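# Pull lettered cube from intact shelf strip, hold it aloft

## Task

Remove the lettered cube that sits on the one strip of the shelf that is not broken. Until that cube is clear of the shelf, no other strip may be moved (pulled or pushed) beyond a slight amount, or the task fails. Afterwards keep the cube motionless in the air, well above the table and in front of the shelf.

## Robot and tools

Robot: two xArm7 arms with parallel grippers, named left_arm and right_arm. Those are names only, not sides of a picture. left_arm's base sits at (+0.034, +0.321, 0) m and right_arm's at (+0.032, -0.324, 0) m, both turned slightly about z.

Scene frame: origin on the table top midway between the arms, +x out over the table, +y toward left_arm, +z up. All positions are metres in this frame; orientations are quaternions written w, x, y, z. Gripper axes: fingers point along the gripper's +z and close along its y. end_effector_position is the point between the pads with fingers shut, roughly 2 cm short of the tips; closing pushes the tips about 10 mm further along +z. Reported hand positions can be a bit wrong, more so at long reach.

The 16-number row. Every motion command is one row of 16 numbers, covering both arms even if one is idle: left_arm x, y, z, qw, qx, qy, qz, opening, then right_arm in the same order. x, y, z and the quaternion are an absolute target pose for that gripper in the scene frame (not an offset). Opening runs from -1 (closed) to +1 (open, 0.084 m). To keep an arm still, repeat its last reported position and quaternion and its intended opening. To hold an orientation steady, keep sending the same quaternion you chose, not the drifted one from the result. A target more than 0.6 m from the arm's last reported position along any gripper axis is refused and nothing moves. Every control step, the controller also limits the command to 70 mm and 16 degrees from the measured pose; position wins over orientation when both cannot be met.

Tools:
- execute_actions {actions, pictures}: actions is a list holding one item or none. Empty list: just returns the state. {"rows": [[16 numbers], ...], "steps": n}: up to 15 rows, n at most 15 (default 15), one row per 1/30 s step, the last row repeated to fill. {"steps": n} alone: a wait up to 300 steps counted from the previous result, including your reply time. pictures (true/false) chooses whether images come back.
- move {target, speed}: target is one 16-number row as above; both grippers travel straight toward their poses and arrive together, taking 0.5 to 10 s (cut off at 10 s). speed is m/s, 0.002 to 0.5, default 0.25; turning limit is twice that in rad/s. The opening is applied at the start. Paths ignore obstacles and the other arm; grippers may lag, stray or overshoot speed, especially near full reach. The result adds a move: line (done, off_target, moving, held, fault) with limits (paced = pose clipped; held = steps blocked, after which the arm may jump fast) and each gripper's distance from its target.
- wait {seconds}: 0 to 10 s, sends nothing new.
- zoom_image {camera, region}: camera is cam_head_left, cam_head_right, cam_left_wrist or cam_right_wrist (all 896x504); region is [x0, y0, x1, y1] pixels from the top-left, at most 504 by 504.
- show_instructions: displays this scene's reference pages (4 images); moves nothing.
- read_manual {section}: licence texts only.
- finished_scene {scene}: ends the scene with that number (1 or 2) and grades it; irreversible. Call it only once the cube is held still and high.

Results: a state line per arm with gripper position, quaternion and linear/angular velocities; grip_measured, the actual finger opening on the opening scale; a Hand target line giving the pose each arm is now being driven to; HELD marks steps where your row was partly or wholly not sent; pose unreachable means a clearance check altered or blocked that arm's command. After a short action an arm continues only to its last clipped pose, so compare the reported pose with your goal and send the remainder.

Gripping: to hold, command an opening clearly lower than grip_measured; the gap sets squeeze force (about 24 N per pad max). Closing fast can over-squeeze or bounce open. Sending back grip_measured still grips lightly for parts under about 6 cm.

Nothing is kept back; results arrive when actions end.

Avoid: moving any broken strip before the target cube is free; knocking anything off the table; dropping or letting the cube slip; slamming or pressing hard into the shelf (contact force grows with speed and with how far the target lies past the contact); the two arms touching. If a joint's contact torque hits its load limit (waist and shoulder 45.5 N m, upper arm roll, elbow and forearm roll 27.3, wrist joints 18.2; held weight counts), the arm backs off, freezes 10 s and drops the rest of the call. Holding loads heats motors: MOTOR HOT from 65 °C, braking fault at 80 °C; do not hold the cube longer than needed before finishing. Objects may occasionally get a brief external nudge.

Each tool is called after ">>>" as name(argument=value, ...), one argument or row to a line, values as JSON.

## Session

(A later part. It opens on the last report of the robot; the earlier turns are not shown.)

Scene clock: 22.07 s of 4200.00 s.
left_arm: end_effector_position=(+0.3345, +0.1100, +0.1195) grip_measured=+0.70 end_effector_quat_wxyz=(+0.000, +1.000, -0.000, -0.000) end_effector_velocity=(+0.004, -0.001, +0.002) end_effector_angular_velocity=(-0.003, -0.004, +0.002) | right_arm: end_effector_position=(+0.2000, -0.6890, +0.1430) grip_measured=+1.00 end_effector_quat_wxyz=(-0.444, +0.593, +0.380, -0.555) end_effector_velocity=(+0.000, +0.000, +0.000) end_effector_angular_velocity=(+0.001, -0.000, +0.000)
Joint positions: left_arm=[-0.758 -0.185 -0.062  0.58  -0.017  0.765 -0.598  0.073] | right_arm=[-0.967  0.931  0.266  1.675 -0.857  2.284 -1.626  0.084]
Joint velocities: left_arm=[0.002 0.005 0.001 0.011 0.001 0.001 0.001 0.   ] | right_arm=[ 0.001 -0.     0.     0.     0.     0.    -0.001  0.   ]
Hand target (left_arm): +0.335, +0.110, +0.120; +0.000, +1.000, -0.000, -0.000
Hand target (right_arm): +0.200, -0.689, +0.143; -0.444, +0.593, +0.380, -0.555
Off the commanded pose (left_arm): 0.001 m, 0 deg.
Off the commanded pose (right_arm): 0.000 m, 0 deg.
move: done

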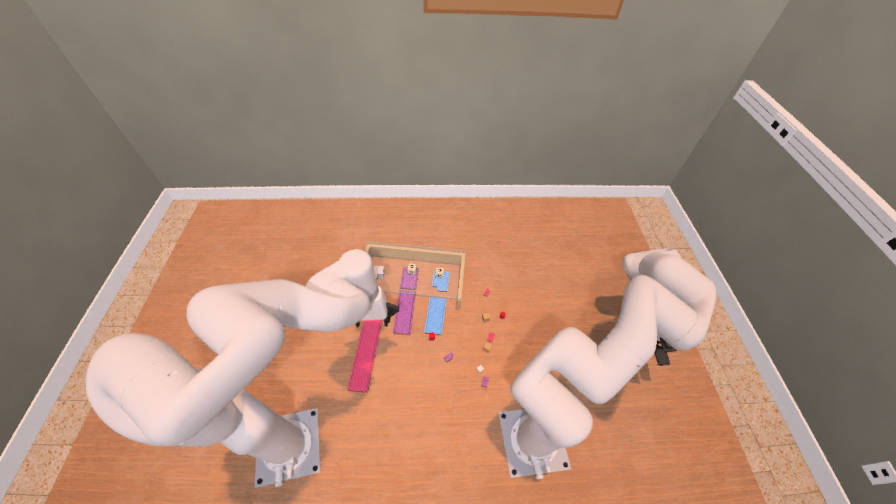

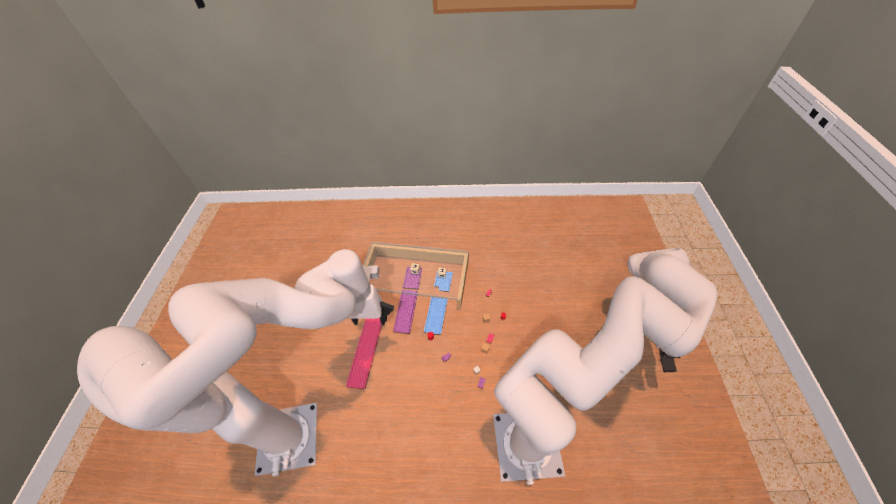

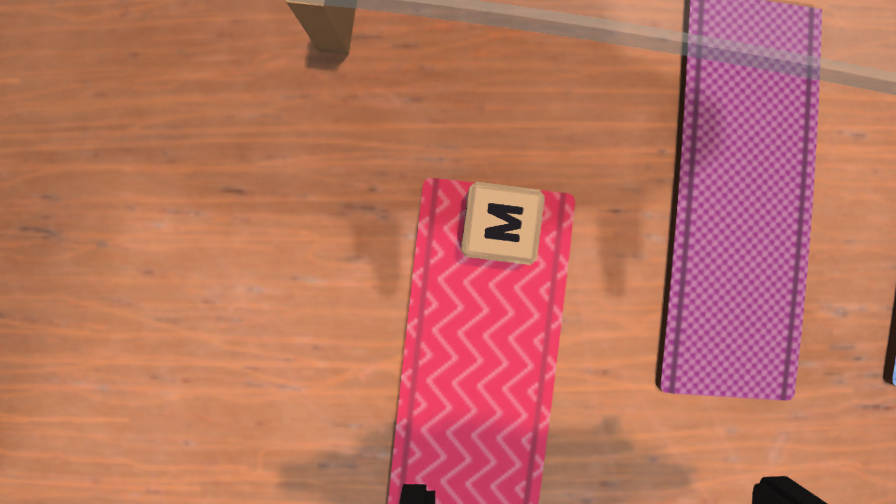

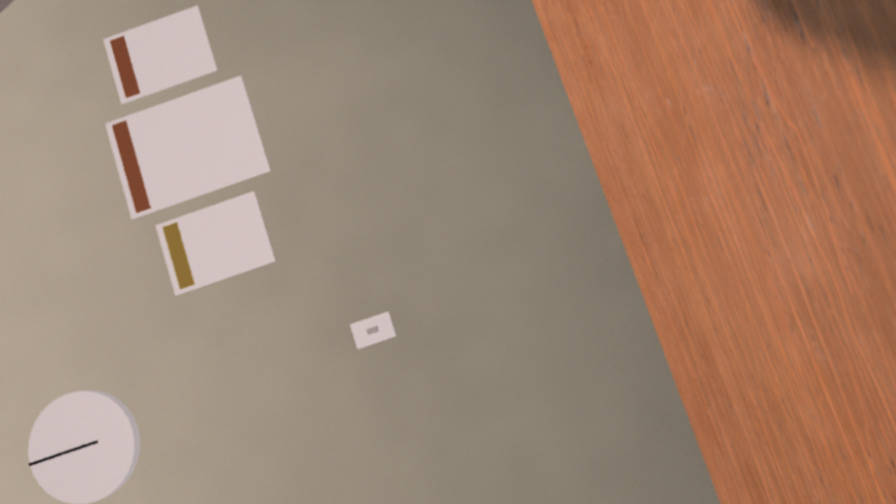

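Cube at x≈0.412, y≈0.125.

>>> move(
  target=[0.412,0.125,0.07,0,1,-0.06,0,0.3, 0.200,-0.689,0.143,-0.444,0.593,0.380,-0.555,1],
)

>>> move(
  target=[0.412,0.125,0.03,0,1,-0.06,0,0.3, 0.200,-0.689,0.143,-0.444,0.593,0.380,-0.555,1],
  speed=0.06,
)

>>> move(
  target=[0.412,0.125,0.03,0,1,-0.06,0,-0.9, 0.200,-0.689,0.143,-0.444,0.593,0.380,-0.555,1],
)

>>> move(
  target=[0.39,0.11,0.2,0,1,-0.06,0,-0.9, 0.200,-0.689,0.143,-0.444,0.593,0.380,-0.555,1],
  speed=0.12,
)

Scene clock: 28.80 s of 4200.00 s.
left_arm: end_effector_position=(+0.4117, +0.1249, +0.0703) grip_measured=+0.29 end_effector_quat_wxyz=(+0.000, +0.998, -0.060, +0.000) end_effector_velocity=(+0.001, +0.002, -0.002) end_effector_angular_velocity=(+0.001, +0.003, +0.002) | right_arm: end_effector_position=(+0.2000, -0.6890, +0.1430) grip_measured=+1.00 end_effector_quat_wxyz=(-0.444, +0.593, +0.380, -0.555) end_effector_velocity=(+0.000, -0.000, +0.000) end_effector_angular_velocity=(-0.000, -0.000, +0.000)
Joint positions: left_arm=[-0.694  0.11   0.007  0.741 -0.001  0.63  -0.358  0.056] | right_arm=[-0.967  0.931  0.266  1.675 -0.857  2.284 -1.626  0.084]
Joint velocities: left_arm=[ 0.003  0.006  0.002  0.003 -0.001  0.     0.003 -0.   ] | right_arm=[-0. -0. -0. -0. -0. -0. -0. -0.]
Hand target (left_arm): +0.412, +0.125, +0.070; +0.000, +0.998, -0.060, +0.000
Hand target (right_arm): +0.200, -0.689, +0.143; -0.444, +0.593, +0.380, -0.555
Off the commanded pose (left_arm): 0.000 m, 0 deg.
Off the commanded pose (right_arm): 0.000 m, 0 deg.
After step 90, 2.83 s passed at rest.
move: done

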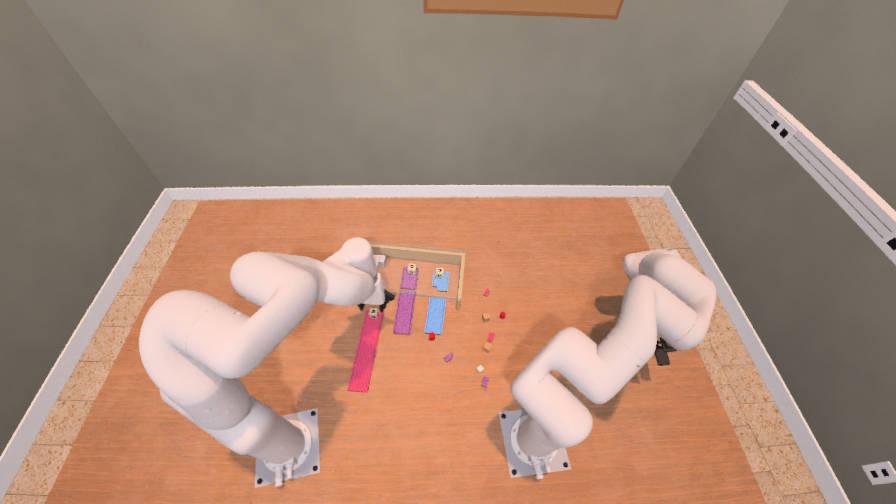

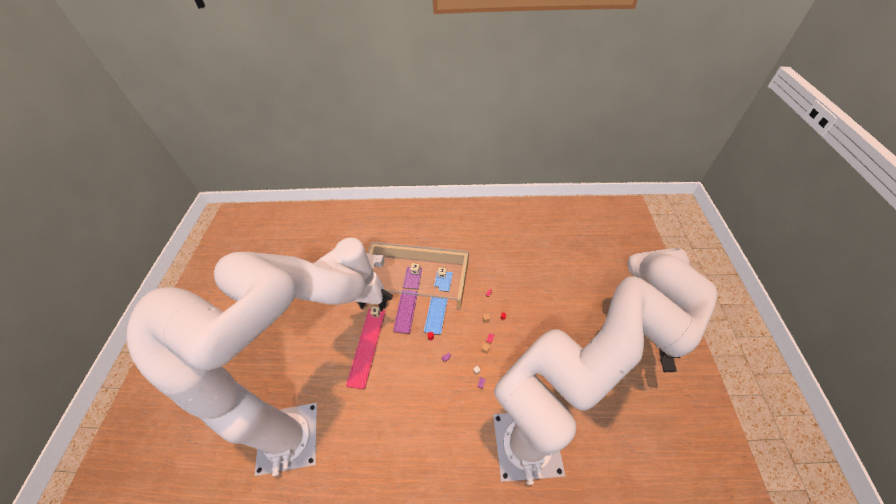

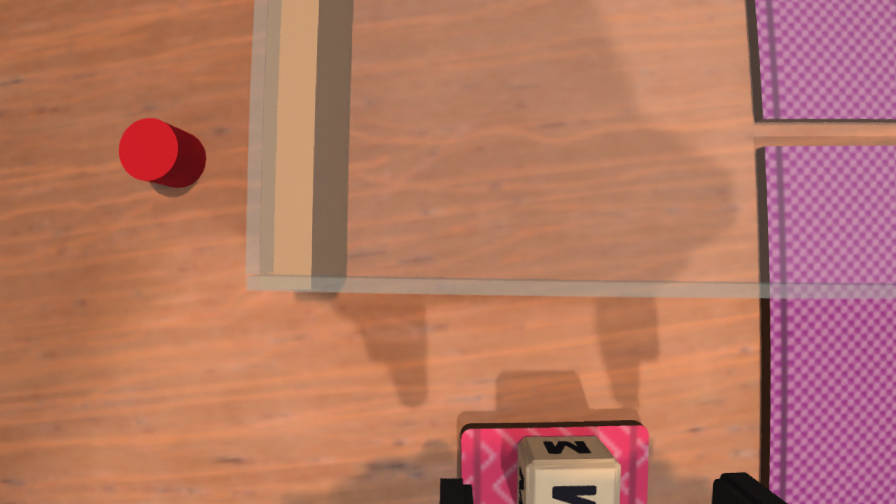

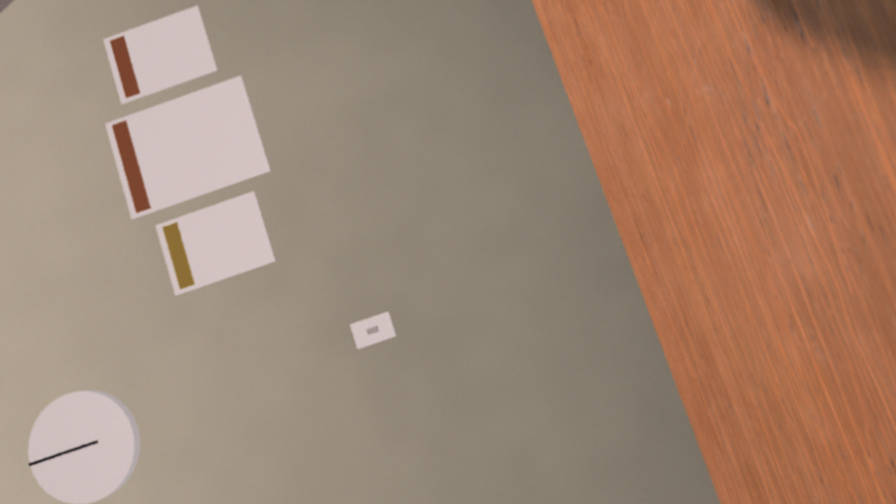

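Scene clock: 29.80 s of 4200.00 s.
left_arm: end_effector_position=(+0.4121, +0.1251, +0.0303) grip_measured=+0.29 end_effector_quat_wxyz=(-0.000, +0.998, -0.060, +0.000) end_effector_velocity=(-0.000, +0.000, -0.001) end_effector_angular_velocity=(-0.000, +0.000, +0.001) | right_arm: end_effector_position=(+0.2000, -0.6890, +0.1430) grip_measured=+1.00 end_effector_quat_wxyz=(-0.444, +0.593, +0.380, -0.555) end_effector_velocity=(+0.000, -0.000, +0.000) end_effector_angular_velocity=(-0.001, -0.000, +0.001)
Joint positions: left_arm=[-0.693  0.214  0.007  0.727 -0.002  0.513 -0.356  0.056] | right_arm=[-0.967  0.931  0.266  1.675 -0.857  2.284 -1.626  0.084]
Joint velocities: left_arm=[ 0.     0.002  0.    -0.001 -0.001 -0.003  0.     0.   ] | right_arm=[ 0.001 -0.001  0.    -0.    -0.    -0.     0.001 -0.   ]
Hand target (left_arm): +0.412, +0.125, +0.030; -0.000, +0.998, -0.060, +0.000
Hand target (right_arm): +0.200, -0.689, +0.143; -0.444, +0.593, +0.380, -0.555
Off the commanded pose (left_arm): 0.000 m, 0 deg.
Off the commanded pose (right_arm): 0.000 m, 0 deg.
move: done

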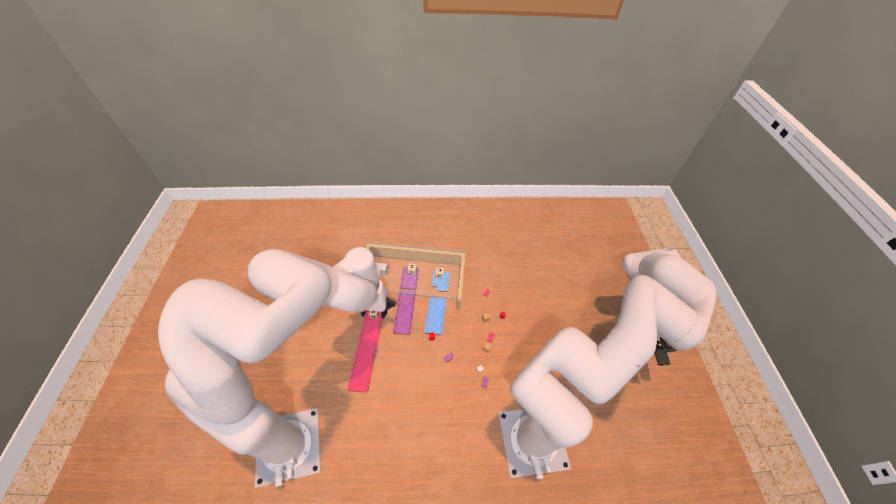

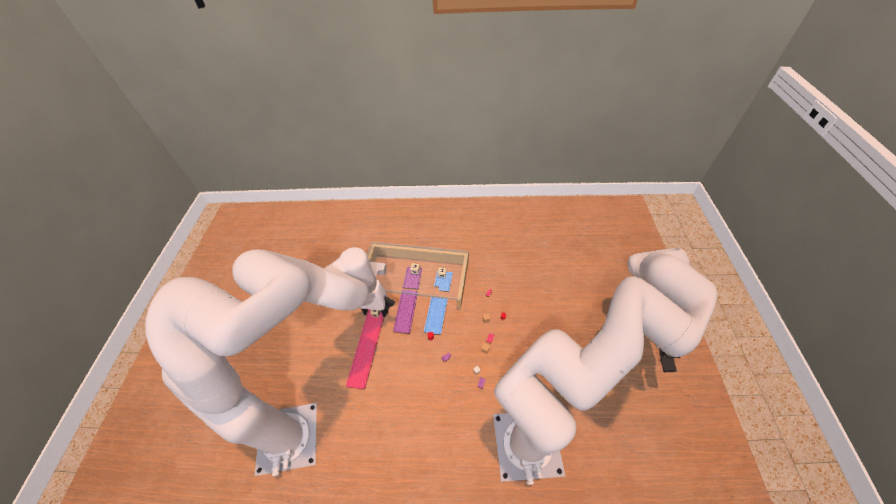

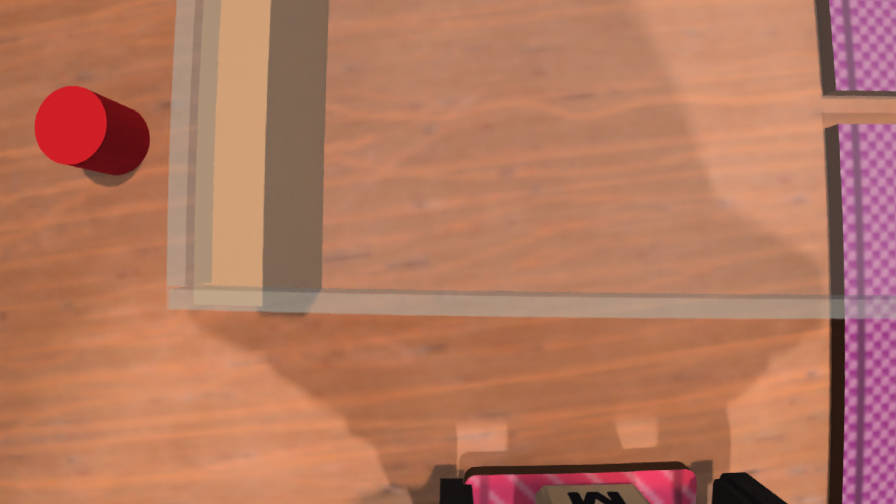

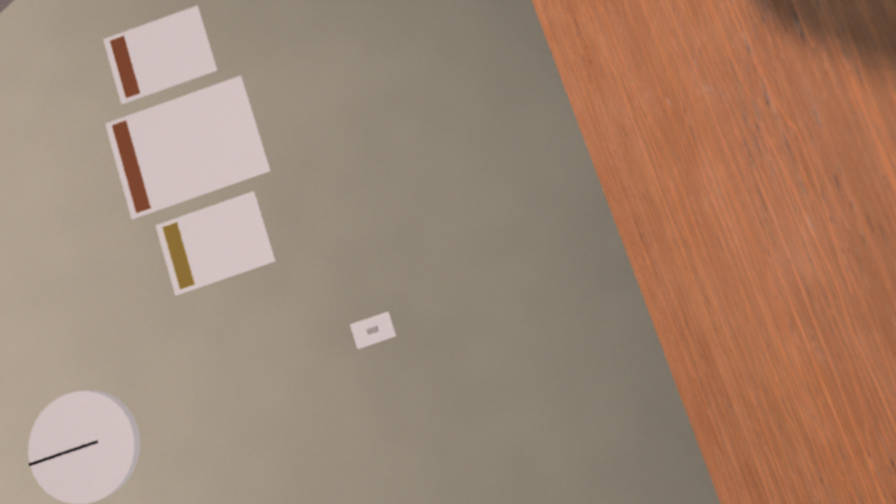

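Scene clock: 30.50 s of 4200.00 s.
left_arm: end_effector_position=(+0.4123, +0.1249, +0.0303) grip_measured=-0.43 end_effector_quat_wxyz=(+0.000, +0.998, -0.060, +0.000) end_effector_velocity=(-0.000, +0.000, -0.000) end_effector_angular_velocity=(+0.001, +0.001, -0.001) | right_arm: end_effector_position=(+0.2000, -0.6890, +0.1430) grip_measured=+1.00 end_effector_quat_wxyz=(-0.444, +0.593, +0.380, -0.555) end_effector_velocity=(+0.000, +0.000, +0.000) end_effector_angular_velocity=(-0.001, -0.001, +0.000)
Joint positions: left_arm=[-0.693  0.215  0.007  0.728 -0.003  0.512 -0.356  0.025] | right_arm=[-0.967  0.931  0.266  1.675 -0.857  2.284 -1.626  0.084]
Joint velocities: left_arm=[-0.     0.    -0.    -0.     0.001  0.    -0.     0.   ] | right_arm=[ 0.001 -0.001  0.     0.     0.001 -0.     0.     0.   ]
Hand target (left_arm): +0.412, +0.125, +0.030; -0.000, +0.998, -0.060, +0.000
Hand target (right_arm): +0.200, -0.689, +0.143; -0.444, +0.593, +0.380, -0.555
Off the commanded pose (left_arm): 0.000 m, 0 deg.
Off the commanded pose (right_arm): 0.000 m, 0 deg.
move: done

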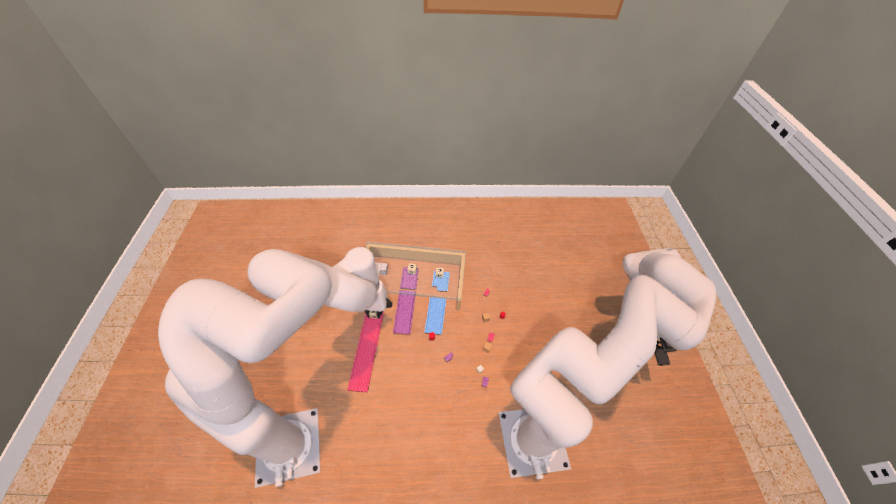

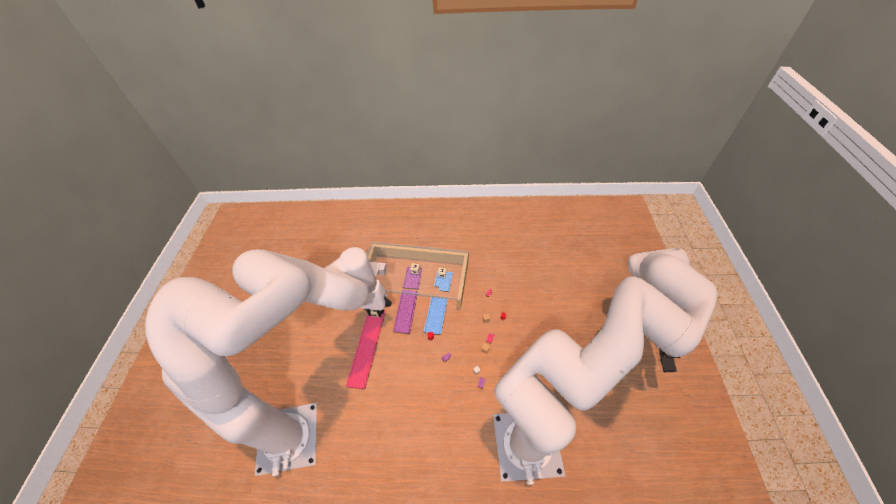

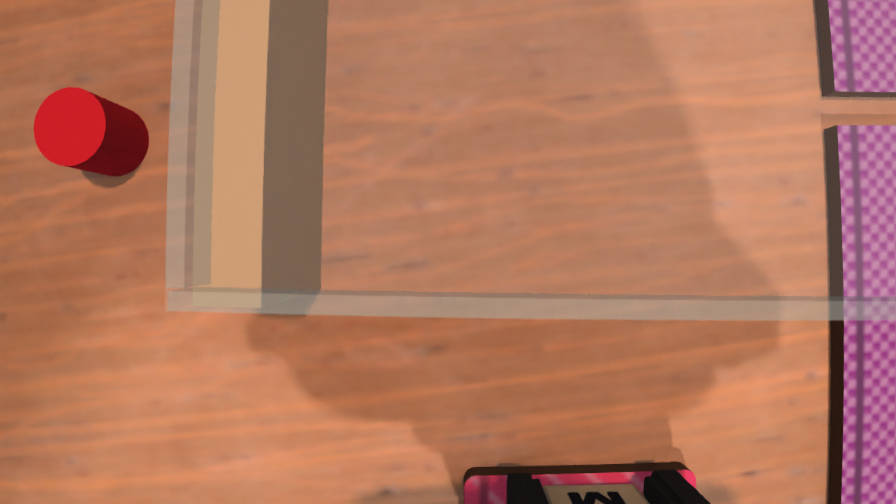

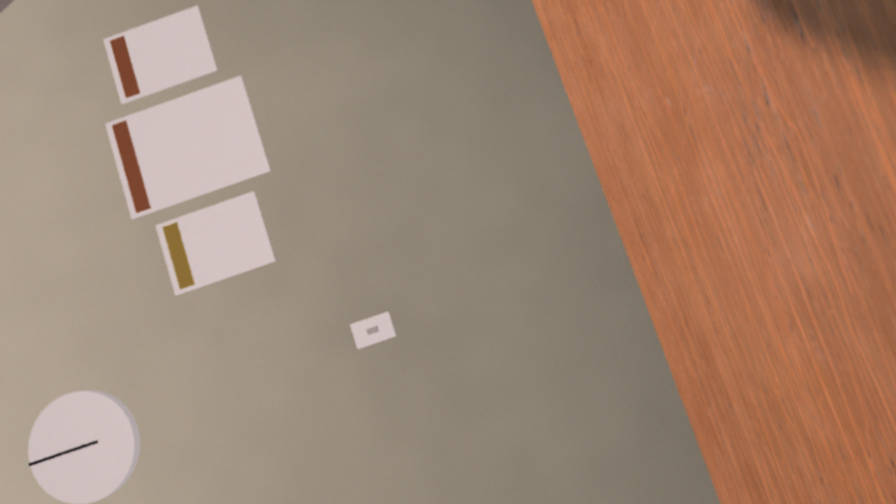

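Scene clock: 32.30 s of 4200.00 s.
left_arm: end_effector_position=(+0.3902, +0.1096, +0.1992) grip_measured=-0.43 end_effector_quat_wxyz=(+0.000, +0.998, -0.060, -0.001) end_effector_velocity=(+0.000, -0.001, +0.003) end_effector_angular_velocity=(-0.001, -0.001, +0.000) | right_arm: end_effector_position=(+0.2000, -0.6890, +0.1430) grip_measured=+1.00 end_effector_quat_wxyz=(-0.444, +0.593, +0.380, -0.555) end_effector_velocity=(+0.000, -0.000, +0.000) end_effector_angular_velocity=(-0.001, +0.000, +0.001)
Joint positions: left_arm=[-0.722 -0.158 -0.019  0.86  -0.005  1.019 -0.41   0.025] | right_arm=[-0.967  0.931  0.266  1.675 -0.857  2.284 -1.626  0.084]
Joint velocities: left_arm=[-0.    -0.002 -0.001  0.005 -0.001  0.006 -0.001 -0.   ] | right_arm=[ 0.    -0.    -0.    -0.    -0.001 -0.    -0.     0.   ]
Hand target (left_arm): +0.390, +0.109, +0.200; +0.001, +0.998, -0.060, -0.000
Hand target (right_arm): +0.200, -0.689, +0.143; -0.444, +0.593, +0.380, -0.555
Off the commanded pose (left_arm): 0.001 m, 0 deg.
Off the commanded pose (right_arm): 0.000 m, 0 deg.
move: done

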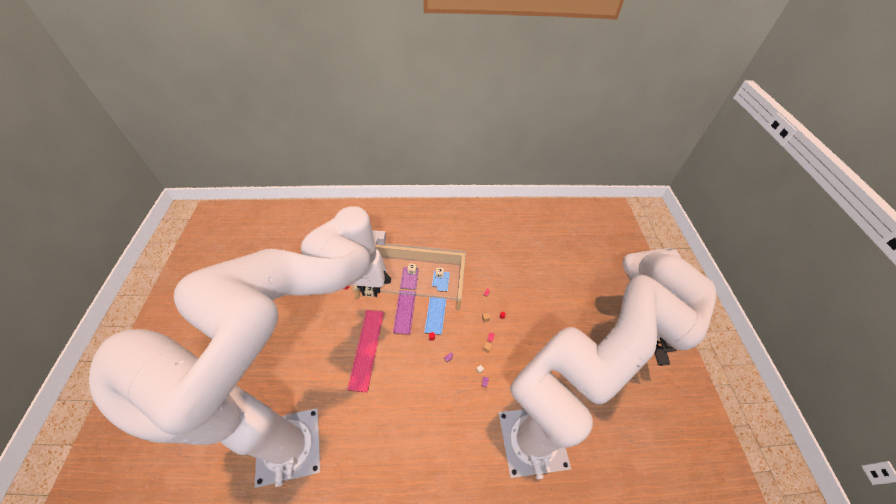

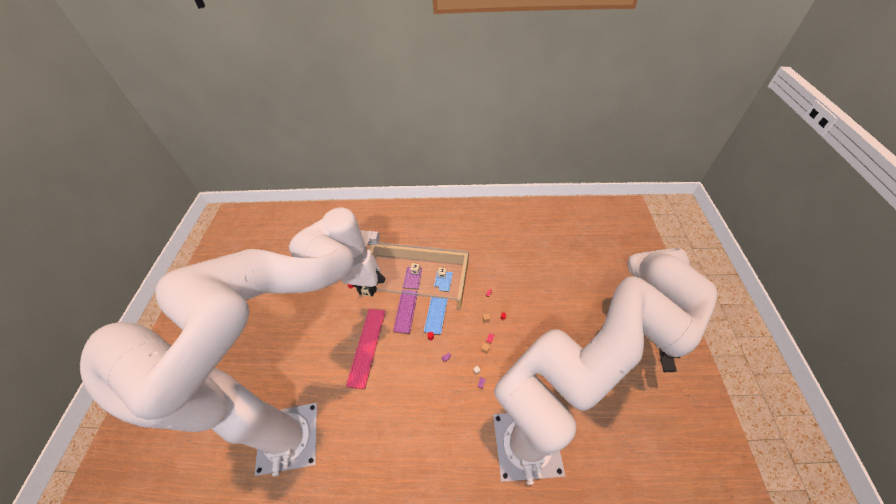

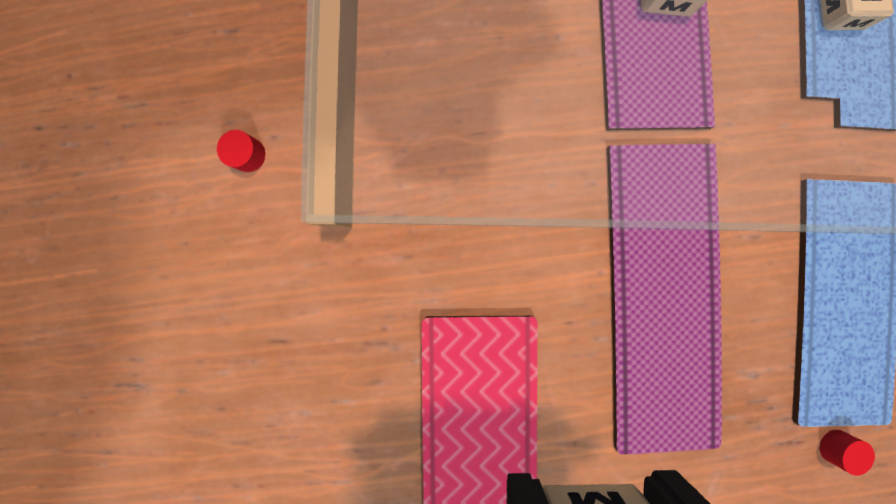

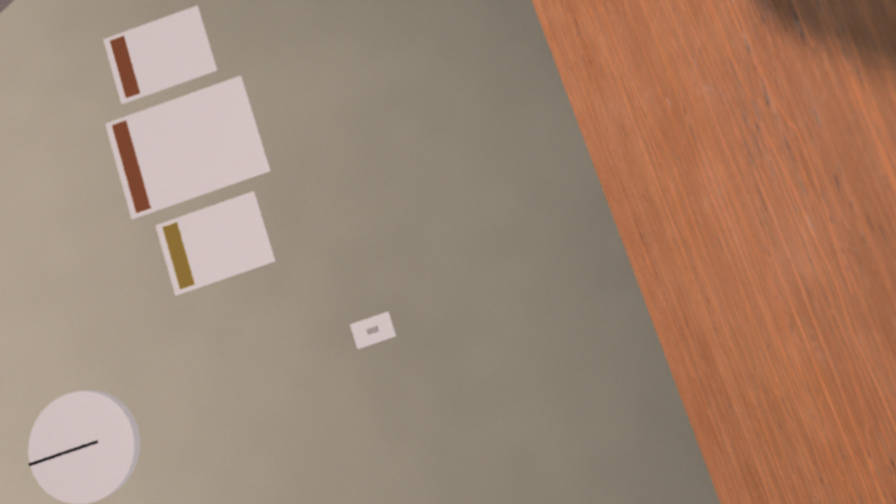

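>>> finished_scene(
  scene=2,
)

The scene is finished: the task was done.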